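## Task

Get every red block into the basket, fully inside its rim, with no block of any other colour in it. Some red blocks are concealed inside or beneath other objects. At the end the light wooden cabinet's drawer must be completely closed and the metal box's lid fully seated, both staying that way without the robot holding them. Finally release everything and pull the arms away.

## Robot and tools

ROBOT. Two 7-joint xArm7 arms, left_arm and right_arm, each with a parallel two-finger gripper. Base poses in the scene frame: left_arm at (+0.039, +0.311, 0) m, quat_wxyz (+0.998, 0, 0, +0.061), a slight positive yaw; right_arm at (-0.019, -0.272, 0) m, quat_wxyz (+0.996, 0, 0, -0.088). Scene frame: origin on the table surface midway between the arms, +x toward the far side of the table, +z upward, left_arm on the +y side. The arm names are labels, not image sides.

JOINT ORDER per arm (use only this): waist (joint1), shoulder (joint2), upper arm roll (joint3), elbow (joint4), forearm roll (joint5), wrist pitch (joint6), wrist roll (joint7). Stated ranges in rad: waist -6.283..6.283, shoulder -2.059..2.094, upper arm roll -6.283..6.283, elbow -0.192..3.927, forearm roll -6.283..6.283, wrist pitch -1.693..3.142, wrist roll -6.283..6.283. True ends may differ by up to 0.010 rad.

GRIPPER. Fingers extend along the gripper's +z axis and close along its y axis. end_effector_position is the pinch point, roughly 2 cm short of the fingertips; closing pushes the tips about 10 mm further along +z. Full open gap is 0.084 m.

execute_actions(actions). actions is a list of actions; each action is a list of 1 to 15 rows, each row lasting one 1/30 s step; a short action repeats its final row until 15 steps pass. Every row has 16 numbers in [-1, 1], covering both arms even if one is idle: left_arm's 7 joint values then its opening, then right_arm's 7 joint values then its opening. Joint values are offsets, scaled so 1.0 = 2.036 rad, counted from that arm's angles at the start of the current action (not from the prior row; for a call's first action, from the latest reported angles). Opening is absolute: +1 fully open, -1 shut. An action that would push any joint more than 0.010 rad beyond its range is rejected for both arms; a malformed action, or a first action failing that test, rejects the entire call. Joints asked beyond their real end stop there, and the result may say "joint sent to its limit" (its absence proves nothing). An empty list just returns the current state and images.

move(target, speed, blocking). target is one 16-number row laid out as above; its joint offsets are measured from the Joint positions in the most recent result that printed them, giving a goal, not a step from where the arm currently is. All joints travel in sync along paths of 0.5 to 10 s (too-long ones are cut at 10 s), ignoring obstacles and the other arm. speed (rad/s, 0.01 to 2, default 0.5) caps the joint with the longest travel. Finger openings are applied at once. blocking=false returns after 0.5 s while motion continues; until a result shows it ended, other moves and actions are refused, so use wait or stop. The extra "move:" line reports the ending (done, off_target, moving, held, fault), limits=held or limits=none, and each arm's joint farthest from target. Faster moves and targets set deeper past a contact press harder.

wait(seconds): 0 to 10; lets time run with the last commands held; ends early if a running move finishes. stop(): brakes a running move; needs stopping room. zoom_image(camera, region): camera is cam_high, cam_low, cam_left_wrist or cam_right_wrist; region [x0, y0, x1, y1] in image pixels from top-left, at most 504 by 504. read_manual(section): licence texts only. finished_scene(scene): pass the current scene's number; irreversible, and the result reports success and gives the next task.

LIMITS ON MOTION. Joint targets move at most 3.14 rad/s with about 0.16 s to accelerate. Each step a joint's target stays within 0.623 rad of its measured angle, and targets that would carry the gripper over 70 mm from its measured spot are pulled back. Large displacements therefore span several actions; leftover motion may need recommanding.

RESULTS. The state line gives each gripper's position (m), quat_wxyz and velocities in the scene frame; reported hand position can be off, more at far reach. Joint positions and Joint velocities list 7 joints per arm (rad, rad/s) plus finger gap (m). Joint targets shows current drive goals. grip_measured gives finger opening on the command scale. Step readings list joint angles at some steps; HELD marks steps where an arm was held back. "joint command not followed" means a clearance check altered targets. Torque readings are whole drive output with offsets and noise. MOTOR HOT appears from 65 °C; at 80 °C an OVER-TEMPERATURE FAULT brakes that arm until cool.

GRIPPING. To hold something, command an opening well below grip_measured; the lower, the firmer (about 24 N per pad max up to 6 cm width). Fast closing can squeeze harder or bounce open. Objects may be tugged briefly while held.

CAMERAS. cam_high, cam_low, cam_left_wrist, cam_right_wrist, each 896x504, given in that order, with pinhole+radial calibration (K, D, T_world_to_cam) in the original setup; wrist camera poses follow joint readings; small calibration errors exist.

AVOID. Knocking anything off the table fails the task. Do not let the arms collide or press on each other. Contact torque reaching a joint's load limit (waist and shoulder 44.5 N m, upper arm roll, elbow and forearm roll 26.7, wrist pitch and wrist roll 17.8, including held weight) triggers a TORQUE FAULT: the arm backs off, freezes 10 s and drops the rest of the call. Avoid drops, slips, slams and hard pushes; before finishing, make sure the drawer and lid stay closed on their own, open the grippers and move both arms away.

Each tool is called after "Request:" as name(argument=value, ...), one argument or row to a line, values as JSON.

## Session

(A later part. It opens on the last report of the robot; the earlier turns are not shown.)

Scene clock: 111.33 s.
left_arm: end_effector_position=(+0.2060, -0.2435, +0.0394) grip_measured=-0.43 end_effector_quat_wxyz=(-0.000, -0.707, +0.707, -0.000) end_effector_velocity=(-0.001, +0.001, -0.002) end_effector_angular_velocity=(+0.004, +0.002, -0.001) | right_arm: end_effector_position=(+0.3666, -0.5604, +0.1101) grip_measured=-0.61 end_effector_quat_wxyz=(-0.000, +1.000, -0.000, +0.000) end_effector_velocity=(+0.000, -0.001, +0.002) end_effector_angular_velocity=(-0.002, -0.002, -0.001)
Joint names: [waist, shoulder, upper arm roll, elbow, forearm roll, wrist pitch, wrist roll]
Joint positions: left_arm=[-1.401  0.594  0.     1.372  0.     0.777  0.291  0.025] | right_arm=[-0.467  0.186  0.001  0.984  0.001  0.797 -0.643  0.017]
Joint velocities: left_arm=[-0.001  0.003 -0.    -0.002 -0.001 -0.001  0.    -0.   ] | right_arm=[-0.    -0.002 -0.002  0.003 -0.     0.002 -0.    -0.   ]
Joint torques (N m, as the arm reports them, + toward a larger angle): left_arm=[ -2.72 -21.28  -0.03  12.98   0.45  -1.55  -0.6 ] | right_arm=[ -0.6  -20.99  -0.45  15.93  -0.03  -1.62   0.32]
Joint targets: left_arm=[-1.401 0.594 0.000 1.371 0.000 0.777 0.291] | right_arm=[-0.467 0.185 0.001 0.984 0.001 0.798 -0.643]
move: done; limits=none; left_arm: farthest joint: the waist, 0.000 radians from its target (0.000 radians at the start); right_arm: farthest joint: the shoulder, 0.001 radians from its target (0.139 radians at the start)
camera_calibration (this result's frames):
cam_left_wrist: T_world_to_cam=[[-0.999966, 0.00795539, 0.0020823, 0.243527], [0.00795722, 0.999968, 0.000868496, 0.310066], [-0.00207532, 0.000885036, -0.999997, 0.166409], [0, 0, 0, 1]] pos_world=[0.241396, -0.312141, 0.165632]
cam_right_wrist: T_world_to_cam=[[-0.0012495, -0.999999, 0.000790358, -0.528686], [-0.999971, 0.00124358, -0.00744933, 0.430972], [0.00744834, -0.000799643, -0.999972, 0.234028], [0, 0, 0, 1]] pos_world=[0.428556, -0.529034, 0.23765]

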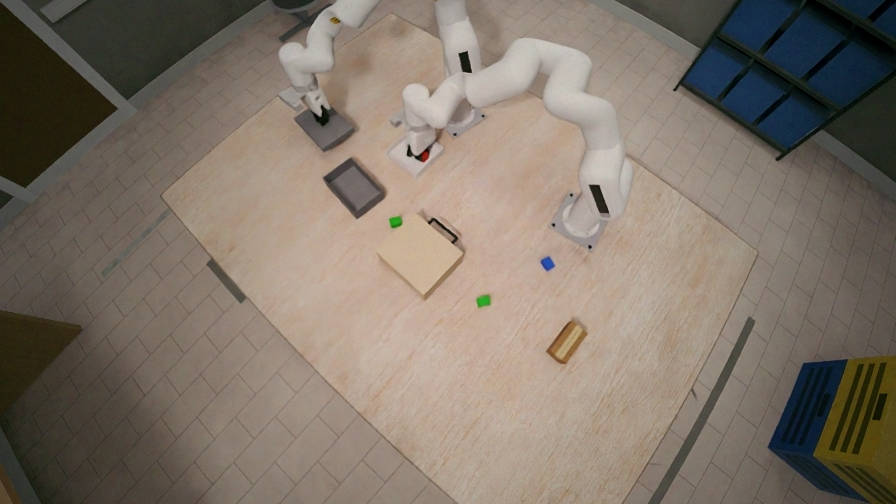

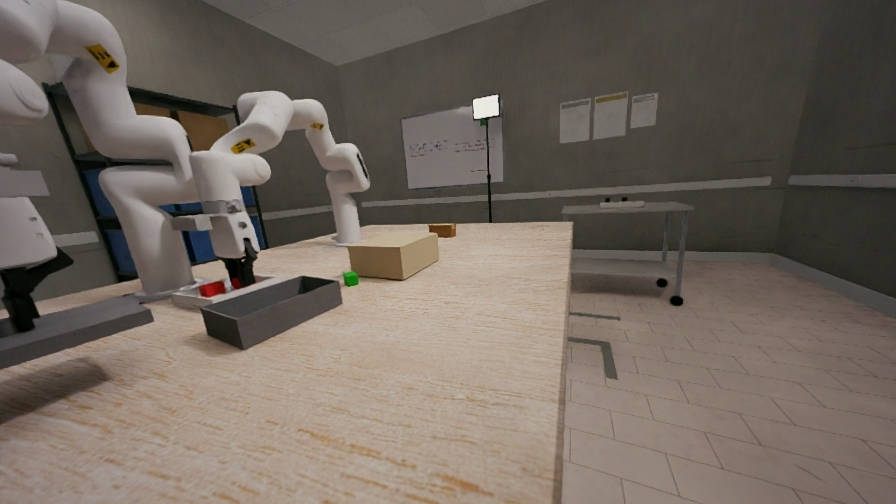

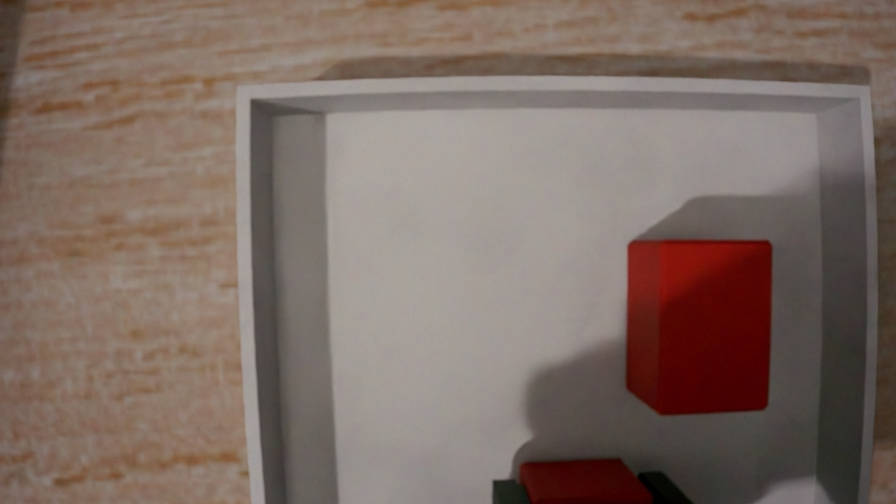

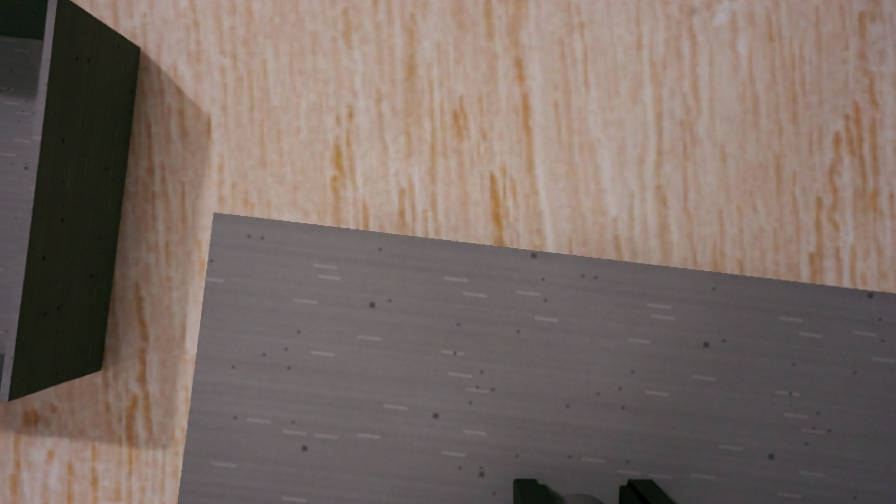

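Request:
move(
  target=[0,0.004,0,0,0,-0.004,0,-1, 0,0,0,0,0,0,0,-1],
  speed=0.05,
)

Request:
move(
  target=[0,0,0,0,0,0,0,-0.1, 0,0,0,0,0,0,0,-1],
)

Request:
move(
  target=[0,-0.08,0,0,0,0.08,0,-0.1, 0,0,0,0,0,0,0,-1],
  speed=0.3,
)

Request:
move(
  target=[0.2667,-0.1788,0,-0.2289,0,-0.0496,0.267,-0.5, 0.07,0,0,0,0,0,0.07,-1],
  speed=0.5,
)

Request:
move(
  target=[0,0,0,0,0,0,0,-0.5, 0.1988,0,0,0,0,0,0.1988,-1],
  speed=0.4,
)

Scene clock: 121.30 s.
left_arm: end_effector_position=(+0.2064, -0.2449, +0.0373) grip_measured=-0.43 end_effector_quat_wxyz=(-0.001, -0.707, +0.707, -0.002) end_effector_velocity=(-0.000, +0.000, -0.001) end_effector_angular_velocity=(-0.000, -0.001, -0.001) | right_arm: end_effector_position=(+0.3666, -0.5604, +0.1101) grip_measured=-0.61 end_effector_quat_wxyz=(-0.000, +1.000, -0.000, +0.000) end_effector_velocity=(-0.000, -0.000, -0.000) end_effector_angular_velocity=(+0.001, +0.002, -0.001)
Joint names: [waist, shoulder, upper arm roll, elbow, forearm roll, wrist pitch, wrist roll]
Joint positions: left_arm=[-1.401  0.6    0.     1.373  0.     0.769  0.291  0.025] | right_arm=[-0.467  0.186  0.001  0.984  0.001  0.797 -0.643  0.017]
Joint velocities: left_arm=[ 0.     0.001 -0.    -0.001  0.001 -0.002 -0.     0.   ] | right_arm=[-0.     0.001 -0.     0.001 -0.     0.001  0.001 -0.   ]
Joint torques (N m, as the arm reports them, + toward a larger angle): left_arm=[ -2.6  -16.4   -0.07   9.75   0.22  -1.63  -0.68] | right_arm=[ -0.75 -21.14  -0.51  16.17   0.19  -1.64   0.29]
Joint targets: left_arm=[-1.401 0.602 0.000 1.372 0.000 0.769 0.291] | right_arm=[-0.467 0.186 0.001 0.984 0.001 0.797 -0.643]
move: done; limits=none; left_arm: farthest joint: the shoulder, 0.003 radians from its target (0.008 radians at the start); right_arm: farthest joint: the waist, 0.000 radians from its target (0.000 radians at the start)
camera_calibration (this result's frames):
cam_left_wrist: T_world_to_cam=[[-0.999968, 0.00795847, 0.000936146, 0.243999], [0.00795578, 0.999964, -0.002833, 0.311567], [-0.000958659, -0.00282547, -0.999996, 0.163199], [0, 0, 0, 1]] pos_world=[0.241669, -0.313037, 0.163853]
cam_right_wrist: T_world_to_cam=[[-0.00124934, -0.999999, 0.000794395, -0.528688], [-0.999971, 0.00124339, -0.0074547, 0.430974], [0.00745371, -0.000803686, -0.999972, 0.234028], [0, 0, 0, 1]] pos_world=[0.428557, -0.529035, 0.237654]

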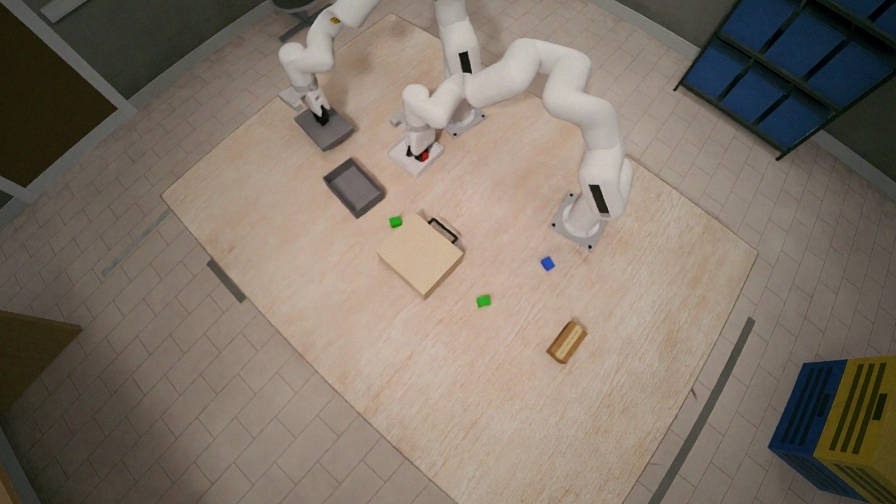

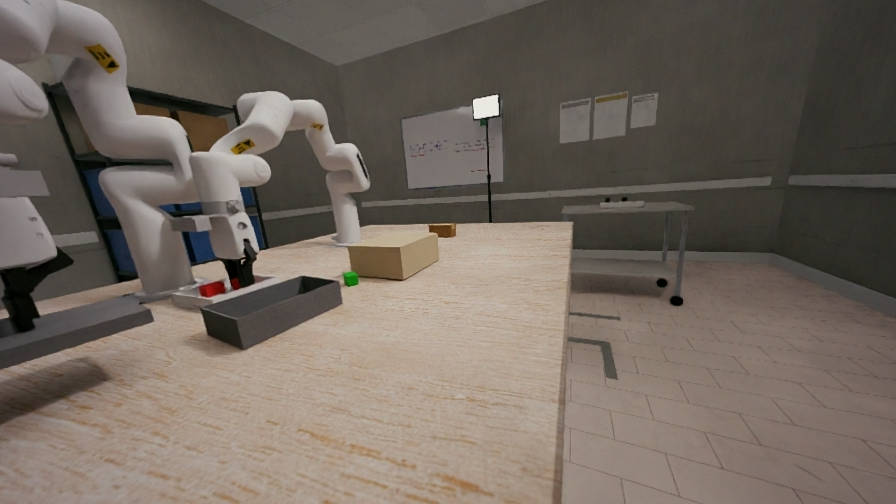

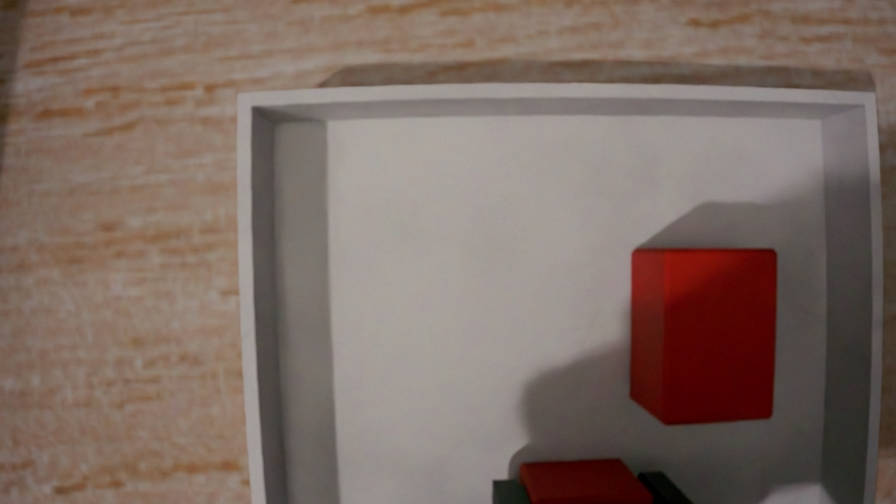

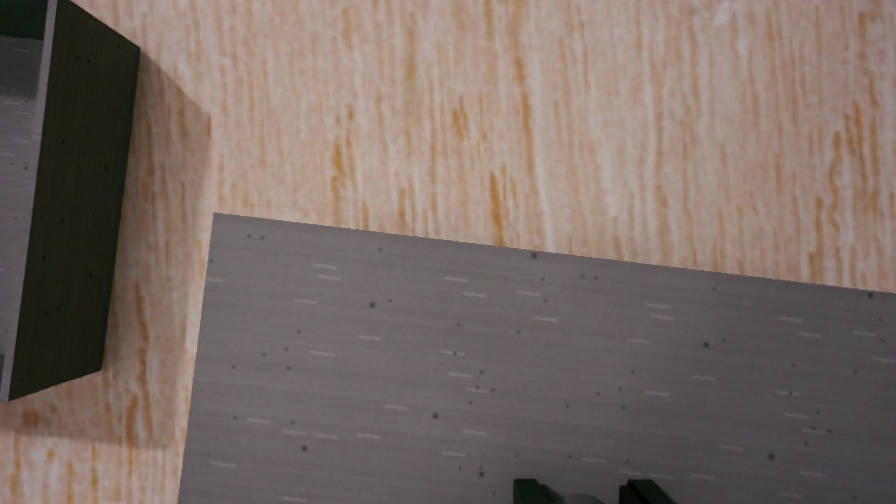

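Scene clock: 121.80 s.
left_arm: end_effector_position=(+0.2064, -0.2447, +0.0370) grip_measured=-0.11 end_effector_quat_wxyz=(-0.001, -0.707, +0.707, -0.002) end_effector_velocity=(-0.000, -0.000, +0.001) end_effector_angular_velocity=(-0.001, -0.000, -0.001) | right_arm: end_effector_position=(+0.3666, -0.5604, +0.1101) grip_measured=-0.61 end_effector_quat_wxyz=(-0.000, +1.000, -0.000, +0.000) end_effector_velocity=(-0.000, +0.001, -0.001) end_effector_angular_velocity=(+0.002, +0.002, +0.001)
Joint names: [waist, shoulder, upper arm roll, elbow, forearm roll, wrist pitch, wrist roll]
Joint positions: left_arm=[-1.401  0.6    0.     1.373  0.     0.769  0.291  0.039] | right_arm=[-0.467  0.186  0.001  0.984  0.001  0.797 -0.643  0.017]
Joint velocities: left_arm=[ 0.    -0.002 -0.    -0.     0.     0.001  0.    -0.   ] | right_arm=[ 0.     0.002  0.001 -0.     0.     0.     0.     0.   ]
Joint torques (N m, as the arm reports them, + toward a larger angle): left_arm=[ -2.57 -21.39  -0.1   12.61   0.21  -1.5   -0.67] | right_arm=[ -0.75 -21.39  -0.49  16.08  -0.29  -1.64   0.34]
Joint targets: left_arm=[-1.401 0.600 0.000 1.373 0.000 0.769 0.291] | right_arm=[-0.467 0.186 0.001 0.984 0.001 0.797 -0.643]
move: done; limits=none; left_arm: farthest joint: the waist, 0.000 radians from its target (0.000 radians at the start); right_arm: farthest joint: the waist, 0.000 radians from its target (0.000 radians at the start)
camera_calibration (this result's frames):
cam_left_wrist: T_world_to_cam=[[-0.999968, 0.00796245, 0.00111674, 0.243935], [0.00795992, 0.999966, -0.00225138, 0.311366], [-0.00113463, -0.00224241, -0.999997, 0.163059], [0, 0, 0, 1]] pos_world=[0.241634, -0.312932, 0.163487]
cam_right_wrist: T_world_to_cam=[[-0.00124925, -0.999999, 0.000794713, -0.528688], [-0.999971, 0.00124329, -0.00745512, 0.430974], [0.00745413, -0.000804004, -0.999972, 0.234028], [0, 0, 0, 1]] pos_world=[0.428557, -0.529035, 0.237654]

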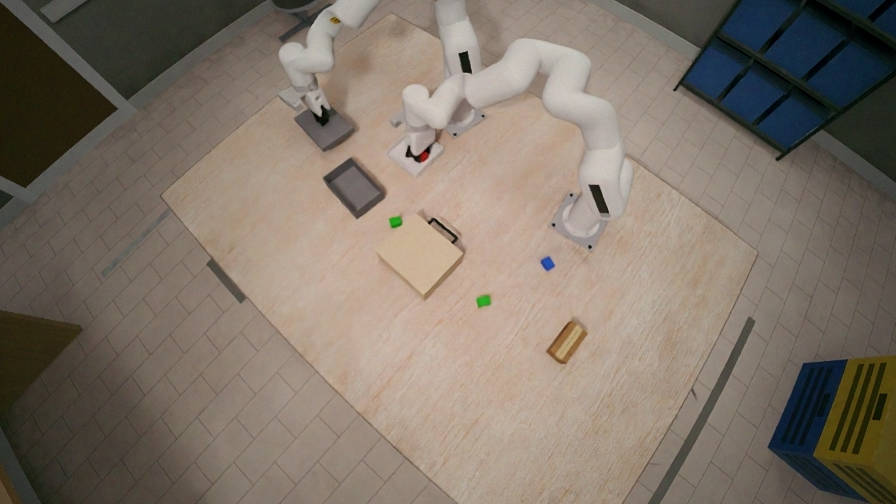

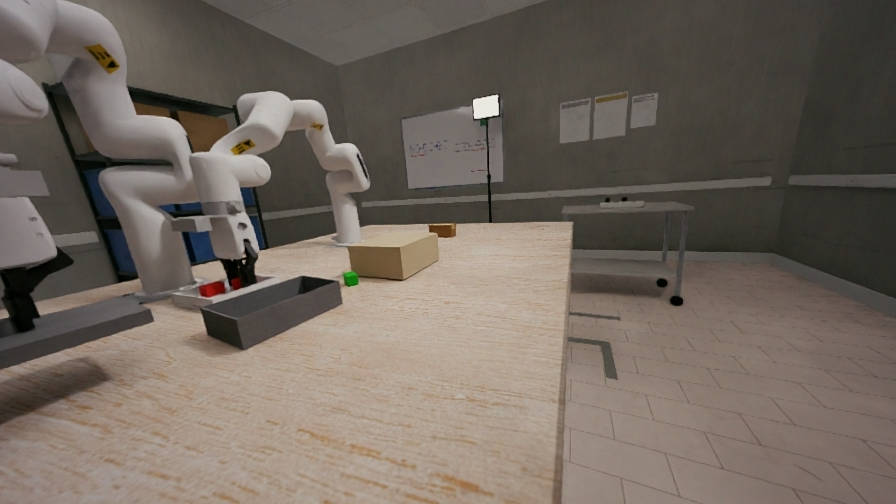

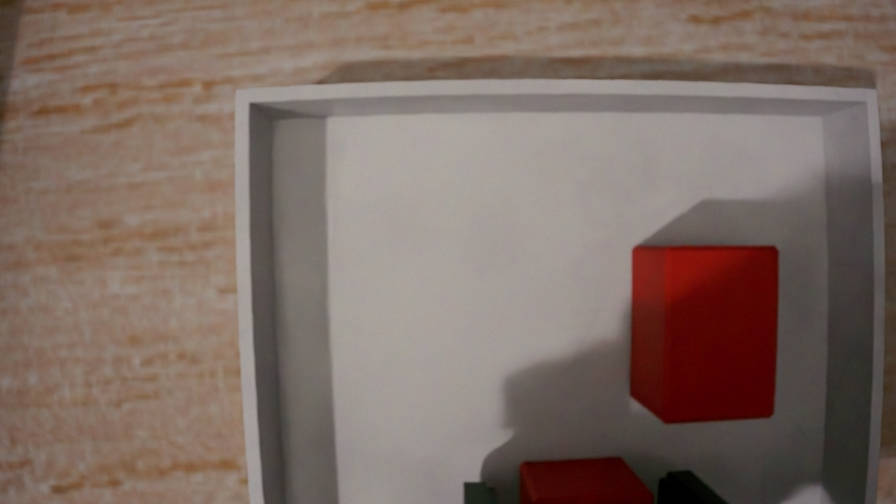

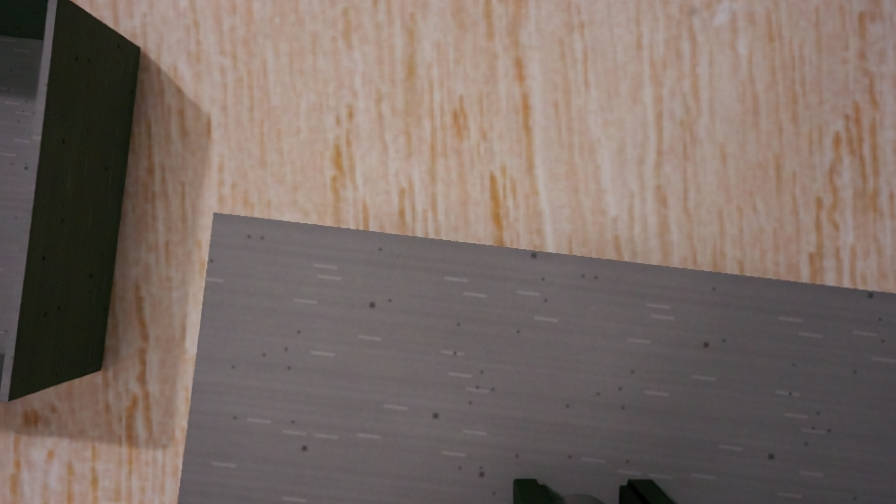

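Scene clock: 122.87 s.
left_arm: end_effector_position=(+0.2034, -0.2349, +0.1179) grip_measured=-0.11 end_effector_quat_wxyz=(-0.001, -0.707, +0.707, -0.001) end_effector_velocity=(+0.000, -0.002, +0.004) end_effector_angular_velocity=(-0.008, -0.001, -0.000) | right_arm: end_effector_position=(+0.3666, -0.5604, +0.1101) grip_measured=-0.61 end_effector_quat_wxyz=(-0.000, +1.000, -0.000, +0.000) end_effector_velocity=(-0.000, +0.000, -0.000) end_effector_angular_velocity=(+0.001, +0.001, -0.000)
Joint names: [waist, shoulder, upper arm roll, elbow, forearm roll, wrist pitch, wrist roll]
Joint positions: left_arm=[-1.401  0.438  0.     1.373  0.     0.932  0.291  0.039] | right_arm=[-0.467  0.186  0.001  0.984  0.001  0.797 -0.643  0.017]
Joint velocities: left_arm=[-0.001 -0.005  0.     0.003 -0.001  0.001  0.     0.   ] | right_arm=[ 0.     0.    -0.    -0.     0.     0.001 -0.     0.   ]
Joint torques (N m, as the arm reports them, + toward a larger angle): left_arm=[ -2.42 -19.79  -0.03  13.51   0.3   -1.5   -0.63] | right_arm=[ -0.97 -20.87  -0.52  16.13  -0.22  -1.61   0.38]
Joint targets: left_arm=[-1.401 0.437 0.000 1.373 0.000 0.932 0.291] | right_arm=[-0.467 0.186 0.001 0.984 0.001 0.797 -0.643]
move: done; limits=none; left_arm: farthest joint: the shoulder, 0.001 radians from its target (0.163 radians at the start); right_arm: farthest joint: the waist, 0.000 radians from its target (0.000 radians at the start)
camera_calibration (this result's frames):
cam_left_wrist: T_world_to_cam=[[-0.999968, 0.00791039, 0.00133132, 0.240792], [0.00790838, 0.999968, -0.00150911, 0.301672], [-0.00134321, -0.00149853, -0.999998, 0.244153], [0, 0, 0, 1]] pos_world=[0.238727, -0.303201, 0.244287]
cam_right_wrist: T_world_to_cam=[[-0.00124911, -0.999999, 0.000794858, -0.528688], [-0.999971, 0.00124315, -0.00745516, 0.430974], [0.00745417, -0.000804147, -0.999972, 0.234028], [0, 0, 0, 1]] pos_world=[0.428557, -0.529035, 0.237654]

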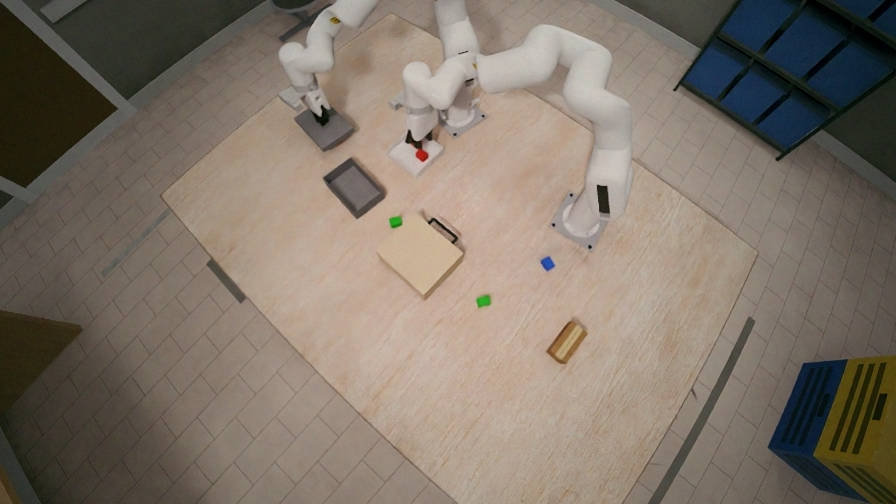

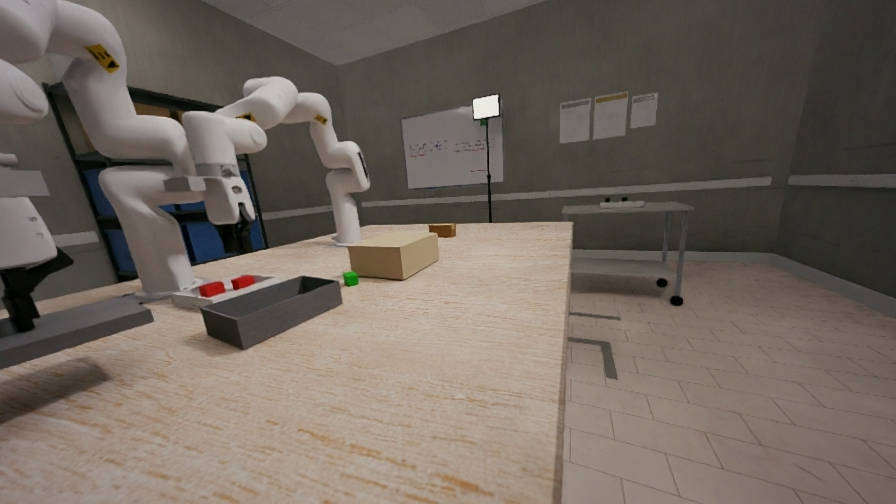

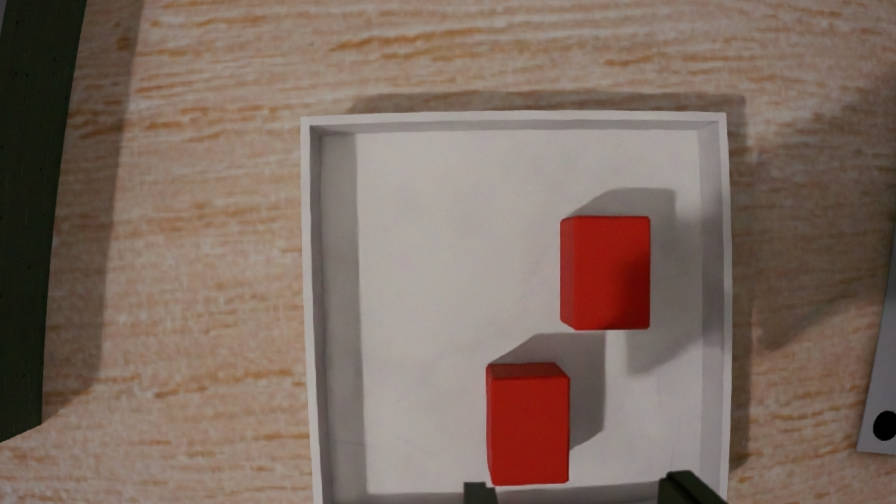

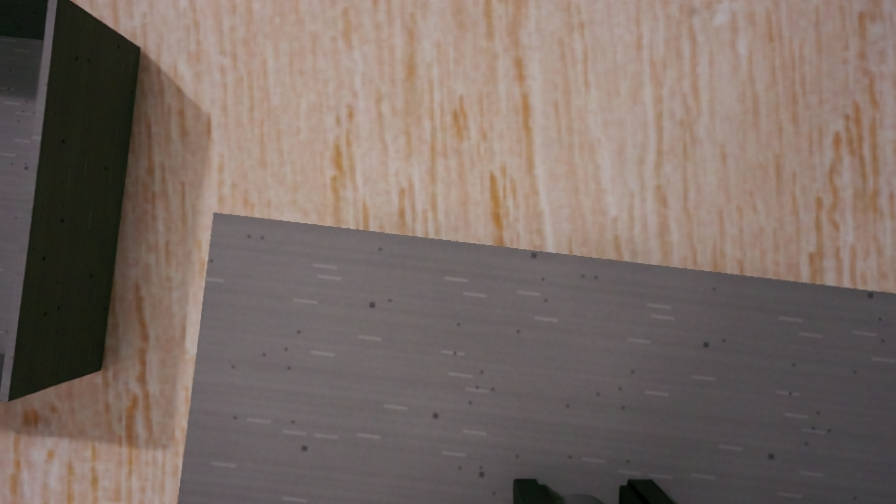

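Scene clock: 124.57 s.
left_arm: end_effector_position=(+0.3771, +0.0047, +0.1309) grip_measured=-0.52 end_effector_quat_wxyz=(+0.000, -0.707, +0.707, -0.001) end_effector_velocity=(+0.001, +0.002, -0.000) end_effector_angular_velocity=(+0.001, -0.001, +0.001) | right_arm: end_effector_position=(+0.4036, -0.5028, +0.1101) grip_measured=-0.61 end_effector_quat_wxyz=(-0.000, +1.000, -0.000, +0.000) end_effector_velocity=(-0.000, +0.001, -0.001) end_effector_angular_velocity=(+0.001, +0.001, +0.001)
Joint names: [waist, shoulder, upper arm roll, elbow, forearm roll, wrist pitch, wrist roll]
Joint positions: left_arm=[-0.859  0.074 -0.     0.907  0.     0.831  0.834  0.021] | right_arm=[-0.324  0.186  0.     0.984  0.001  0.797 -0.501  0.017]
Joint velocities: left_arm=[ 0.004 -0.001 -0.    -0.002  0.001 -0.001  0.001  0.   ] | right_arm=[ 0.001  0.     0.    -0.001  0.    -0.     0.    -0.   ]
Joint torques (N m, as the arm reports them, + toward a larger angle): left_arm=[ -2.66 -14.13   0.    13.26   0.2   -1.42  -0.62] | right_arm=[ -0.93 -21.36  -0.73  16.11  -0.32  -1.65   0.39]
Joint targets: left_arm=[-0.858 0.074 0.000 0.907 0.000 0.831 0.834] | right_arm=[-0.324 0.186 0.001 0.984 0.001 0.797 -0.501]
move: done; limits=none; left_arm: farthest joint: the waist, 0.001 radians from its target (0.543 radians at the start); right_arm: farthest joint: the upper arm roll, 0.001 radians from its target (0.000 radians at the start)
camera_calibration (this result's frames):
cam_left_wrist: T_world_to_cam=[[-0.999957, 0.00920894, 0.00084074, 0.412649], [0.00920906, 0.999958, 0.000141357, 0.0600832], [-0.000839403, 0.000149093, -1, 0.257642], [0, 0, 0, 1]] pos_world=[0.412294, -0.0639191, 0.257286]
cam_right_wrist: T_world_to_cam=[[-0.0014105, -0.999999, 0.000696475, -0.471039], [-0.999972, 0.00140533, -0.00736471, 0.467963], [0.00736373, -0.000706843, -0.999973, 0.233883], [0, 0, 0, 1]] pos_world=[0.465563, -0.471531, 0.237652]

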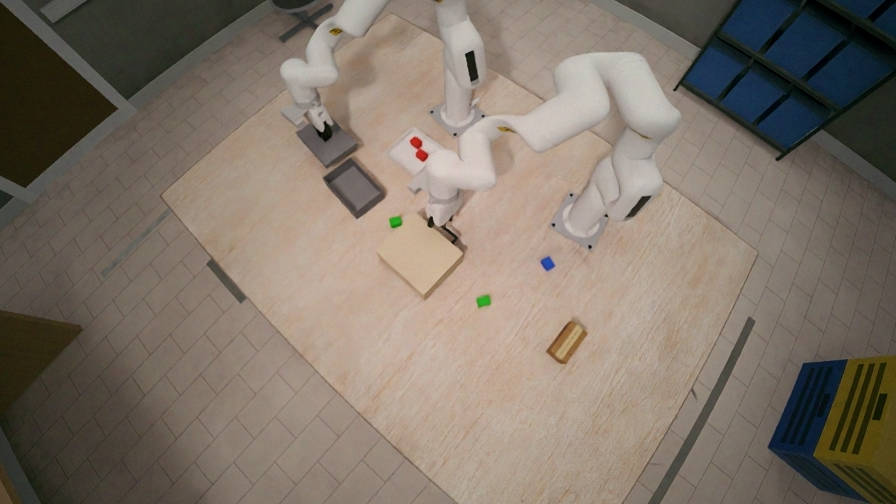

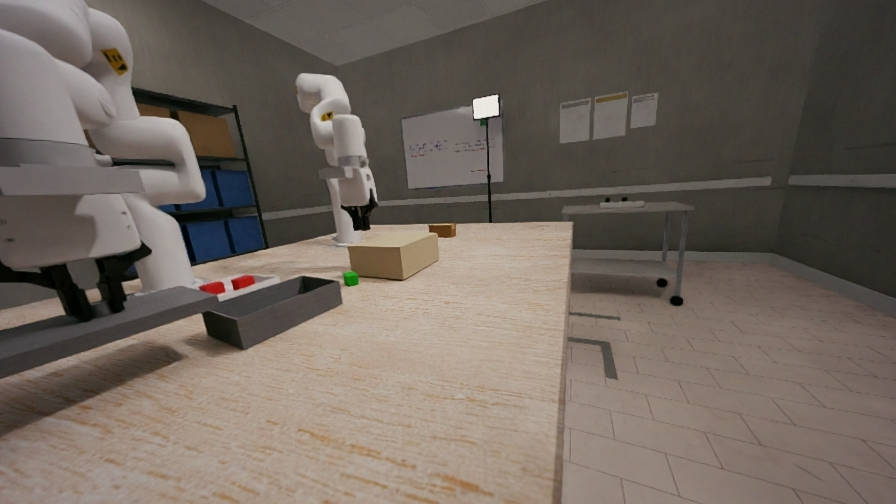

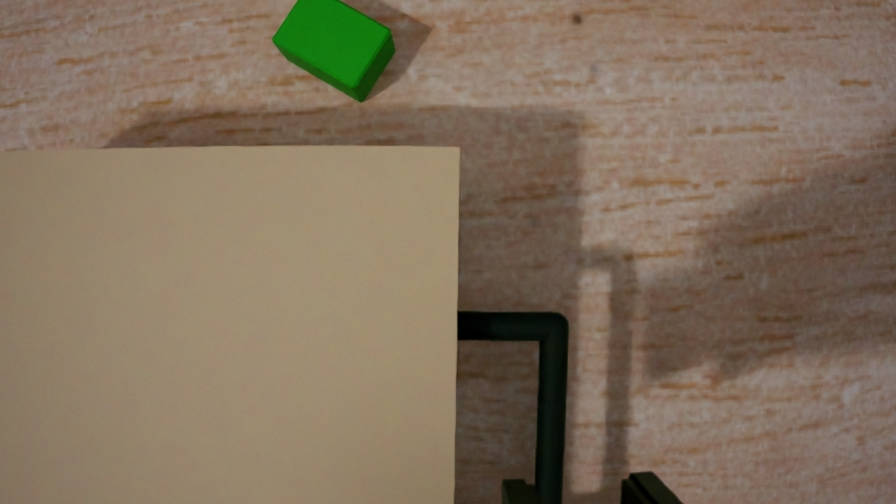

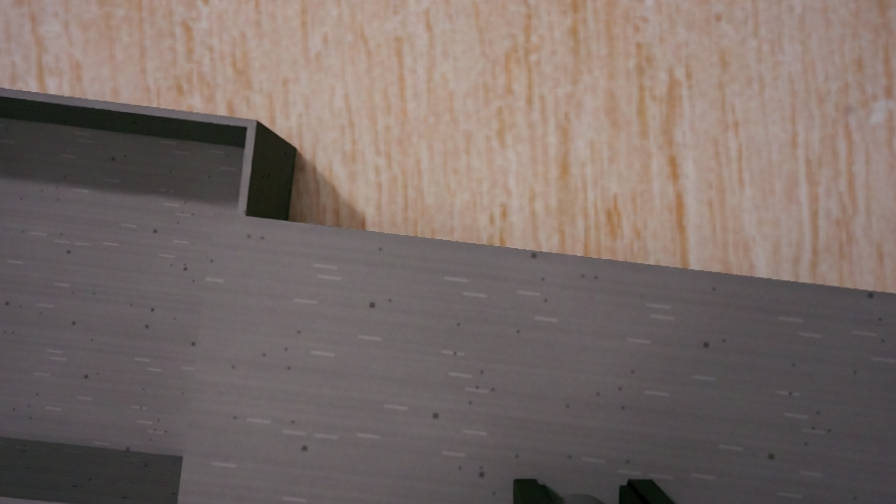

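Scene clock: 126.13 s.
left_arm: end_effector_position=(+0.3771, +0.0047, +0.1309) grip_measured=-0.52 end_effector_quat_wxyz=(+0.000, -0.707, +0.707, -0.001) end_effector_velocity=(+0.000, +0.000, -0.000) end_effector_angular_velocity=(+0.001, +0.000, +0.000) | right_arm: end_effector_position=(+0.4603, -0.3184, +0.1101) grip_measured=-0.61 end_effector_quat_wxyz=(-0.000, +1.000, -0.001, +0.000) end_effector_velocity=(+0.001, +0.004, +0.000) end_effector_angular_velocity=(+0.000, -0.001, +0.005)
Joint names: [waist, shoulder, upper arm roll, elbow, forearm roll, wrist pitch, wrist roll]
Joint positions: left_arm=[-0.859  0.074 -0.     0.907  0.     0.831  0.834  0.021] | right_arm=[ 0.08   0.186  0.     0.983  0.001  0.797 -0.096  0.017]
Joint velocities: left_arm=[ 0.     0.     0.001  0.     0.001  0.    -0.    -0.   ] | right_arm=[ 0.004 -0.     0.003  0.    -0.    -0.     0.002  0.   ]
Joint torques (N m, as the arm reports them, + toward a larger angle): left_arm=[ -2.61 -14.16   0.02  13.08   0.22  -1.44  -0.6 ] | right_arm=[ -1.02 -21.28  -0.85  16.09   0.03  -1.69   0.35]
Joint targets: left_arm=[-0.859 0.074 -0.000 0.907 0.000 0.831 0.834] | right_arm=[0.080 0.186 0.000 0.984 0.001 0.797 -0.096]
move: done; limits=none; left_arm: farthest joint: the waist, 0.000 radians from its target (0.000 radians at the start); right_arm: farthest joint: the waist, 0.001 radians from its target (0.405 radians at the start)
camera_calibration (this result's frames):
cam_left_wrist: T_world_to_cam=[[-0.999957, 0.00920901, 0.000840875, 0.412649], [0.00920913, 0.999958, 0.000141474, 0.0600831], [-0.000839536, 0.000149211, -1, 0.257642], [0, 0, 0, 1]] pos_world=[0.412294, -0.0639191, 0.257286]
cam_right_wrist: T_world_to_cam=[[-0.00207714, -0.999998, 0.000522701, -0.286221], [-0.999973, 0.0020734, -0.00704807, 0.524599], [0.00704697, -0.000537327, -0.999975, 0.233796], [0, 0, 0, 1]] pos_world=[0.522343, -0.287183, 0.237637]

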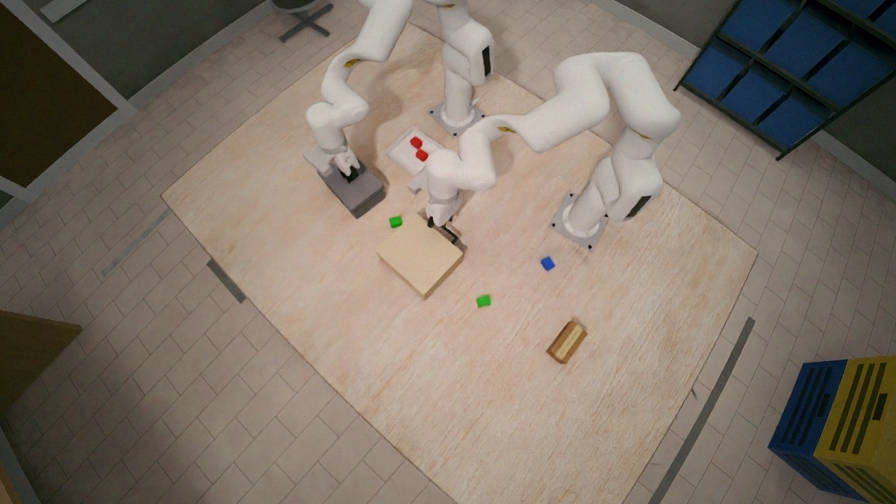

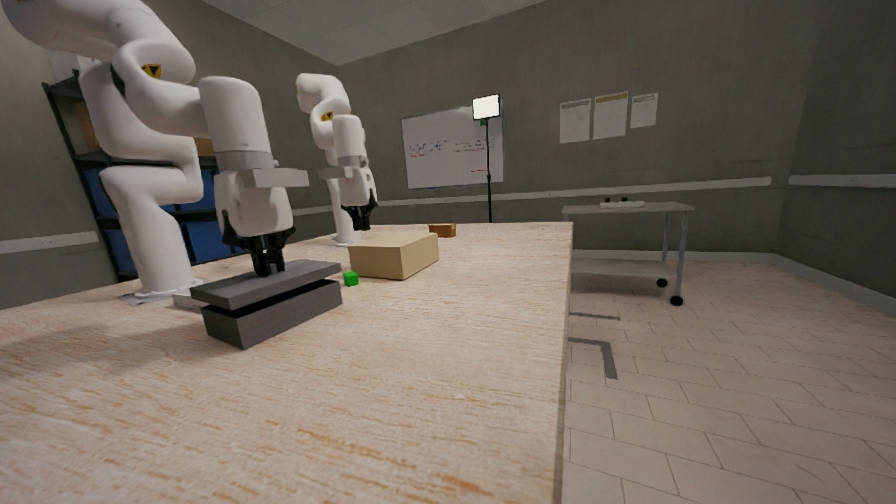

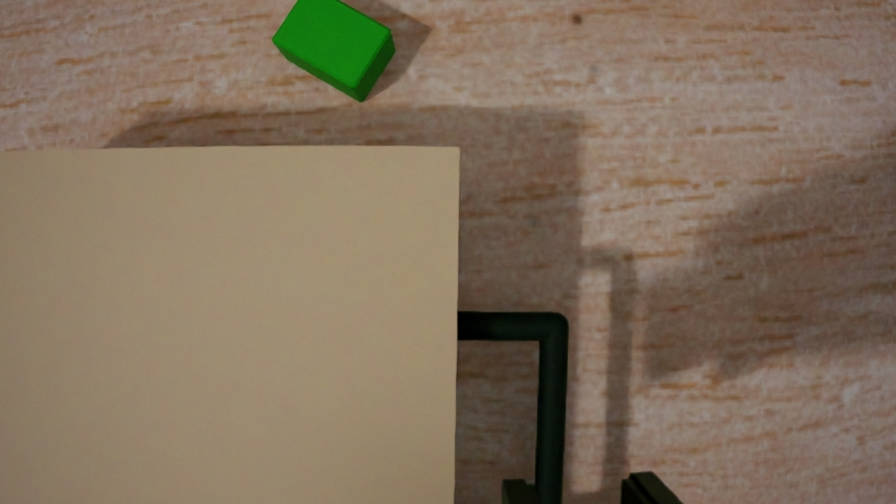

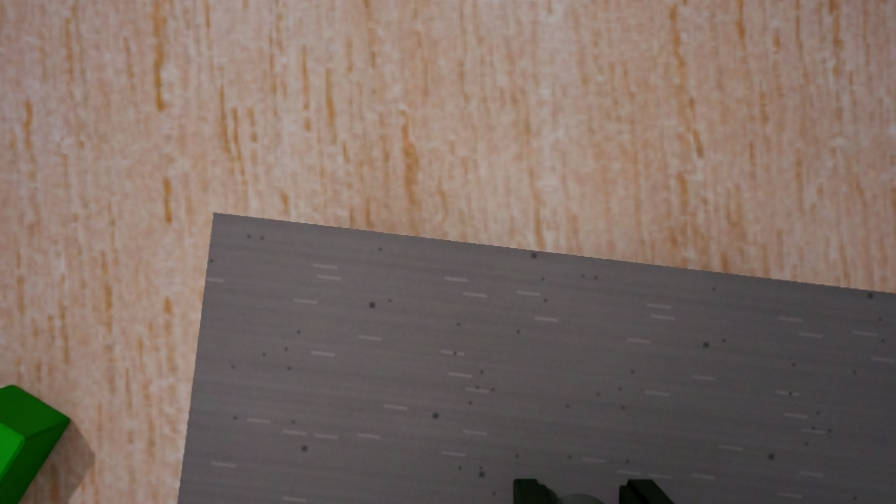

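Request:
move(
  target=[0,0.0582,0,-0.0339,0,-0.0911,0.005,-0.5, 0,0.0315,0,-0.0122,0,-0.0437,0,-1],
  speed=0.08,
)

Scene clock: 131.67 s.
left_arm: end_effector_position=(+0.3738, +0.0077, +0.0663) grip_measured=-0.52 end_effector_quat_wxyz=(+0.000, -0.703, +0.711, -0.000) end_effector_velocity=(+0.000, +0.000, -0.001) end_effector_angular_velocity=(+0.000, -0.000, +0.001) | right_arm: end_effector_position=(+0.4605, -0.3185, +0.0770) grip_measured=-0.61 end_effector_quat_wxyz=(-0.000, +1.000, -0.001, +0.000) end_effector_velocity=(+0.000, +0.000, +0.001) end_effector_angular_velocity=(-0.000, -0.001, -0.001)
Joint names: [waist, shoulder, upper arm roll, elbow, forearm roll, wrist pitch, wrist roll]
Joint positions: left_arm=[-0.859  0.192 -0.     0.838  0.     0.646  0.844  0.021] | right_arm=[ 0.08   0.25   0.     0.959  0.001  0.709 -0.096  0.017]
Joint velocities: left_arm=[ 0.001  0.    -0.    -0.001  0.    -0.002 -0.    -0.   ] | right_arm=[-0.    -0.002  0.    -0.001 -0.    -0.001  0.001  0.   ]
Joint torques (N m, as the arm reports them, + toward a larger angle): left_arm=[ -2.65 -14.83  -0.06  11.75   0.33  -1.5   -0.64] | right_arm=[ -0.79 -21.82  -0.57  15.42  -0.18  -1.67   0.32]
Joint targets: left_arm=[-0.859 0.193 -0.000 0.838 0.000 0.646 0.844] | right_arm=[0.080 0.250 0.000 0.959 0.001 0.709 -0.096]
move: done; limits=none; left_arm: farthest joint: the waist, 0.000 radians from its target (0.000 radians at the start); right_arm: farthest joint: the elbow, 0.001 radians from its target (0.025 radians at the start)
camera_calibration (this result's frames):
cam_left_wrist: T_world_to_cam=[[-0.999809, 0.0194089, 0.00217947, 0.409145], [0.0194117, 0.999811, 0.00126468, 0.0532566], [-0.00215451, 0.00130674, -0.999997, 0.19344], [0, 0, 0, 1]] pos_world=[0.408449, -0.0614404, 0.192481]
cam_right_wrist: T_world_to_cam=[[-0.00214952, -0.999998, 0.00060103, -0.286214], [-0.999972, 0.00214514, -0.00720362, 0.524562], [0.00720232, -0.000616497, -0.999974, 0.200587], [0, 0, 0, 1]] pos_world=[0.522487, -0.287215, 0.204532]

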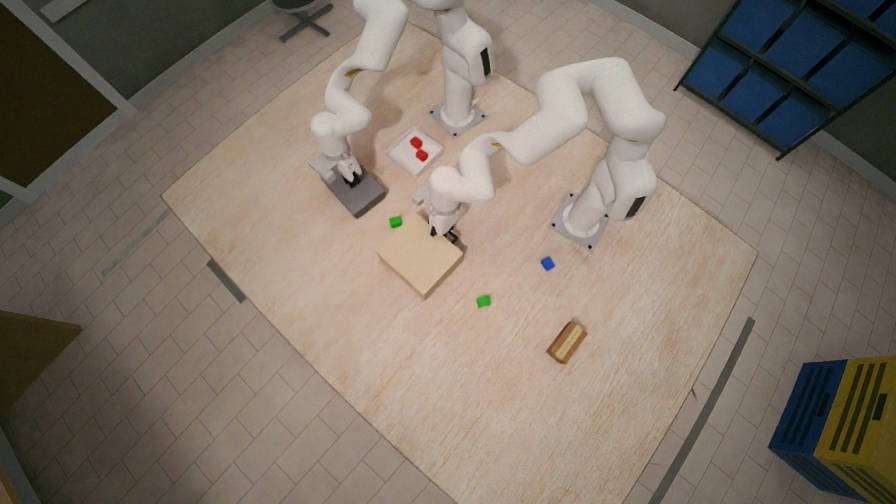

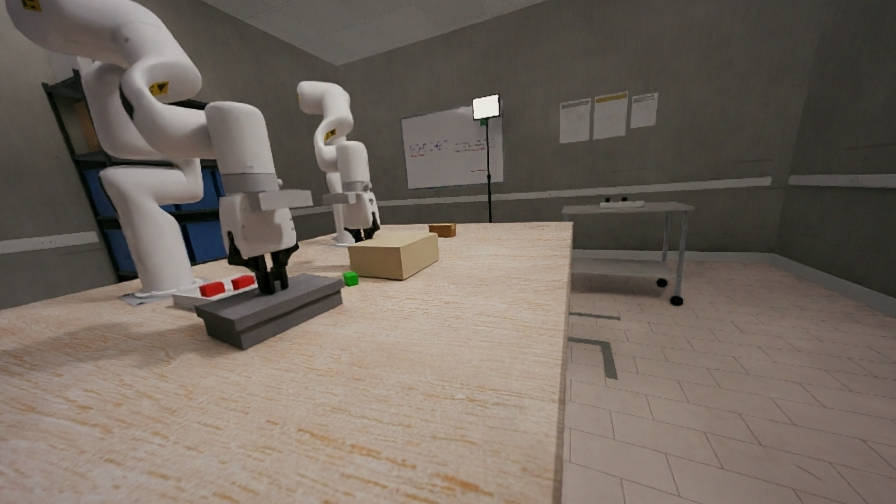

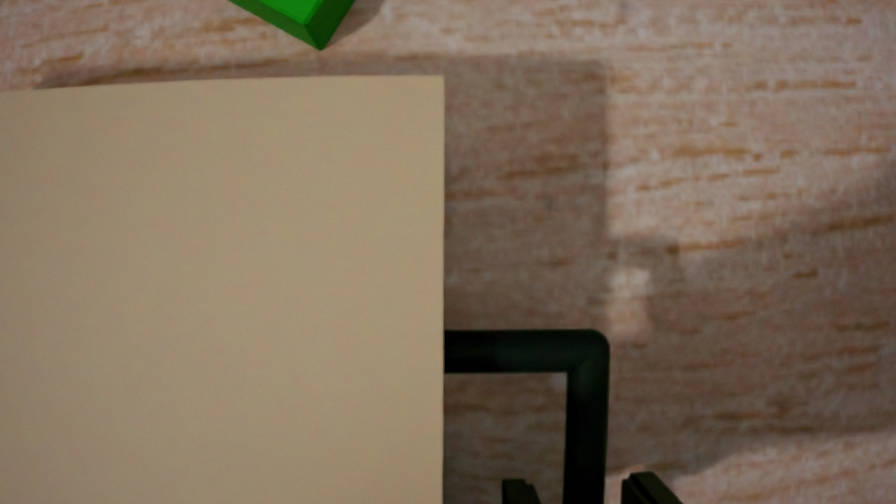

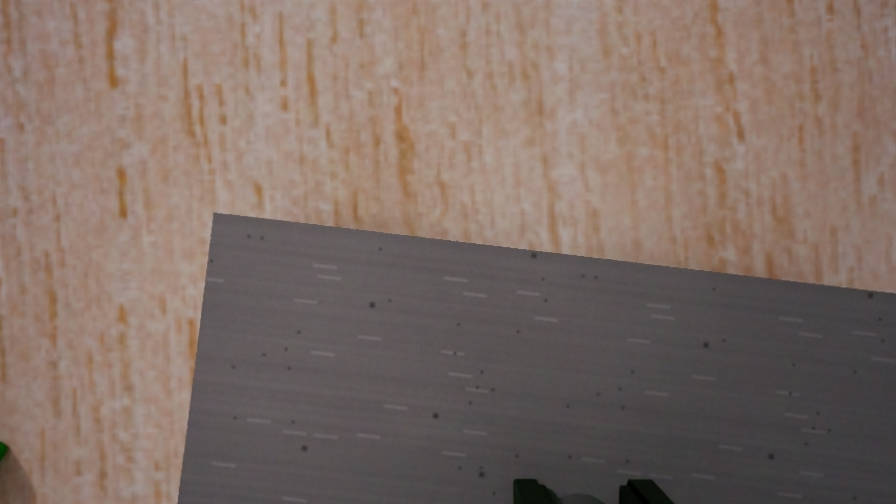

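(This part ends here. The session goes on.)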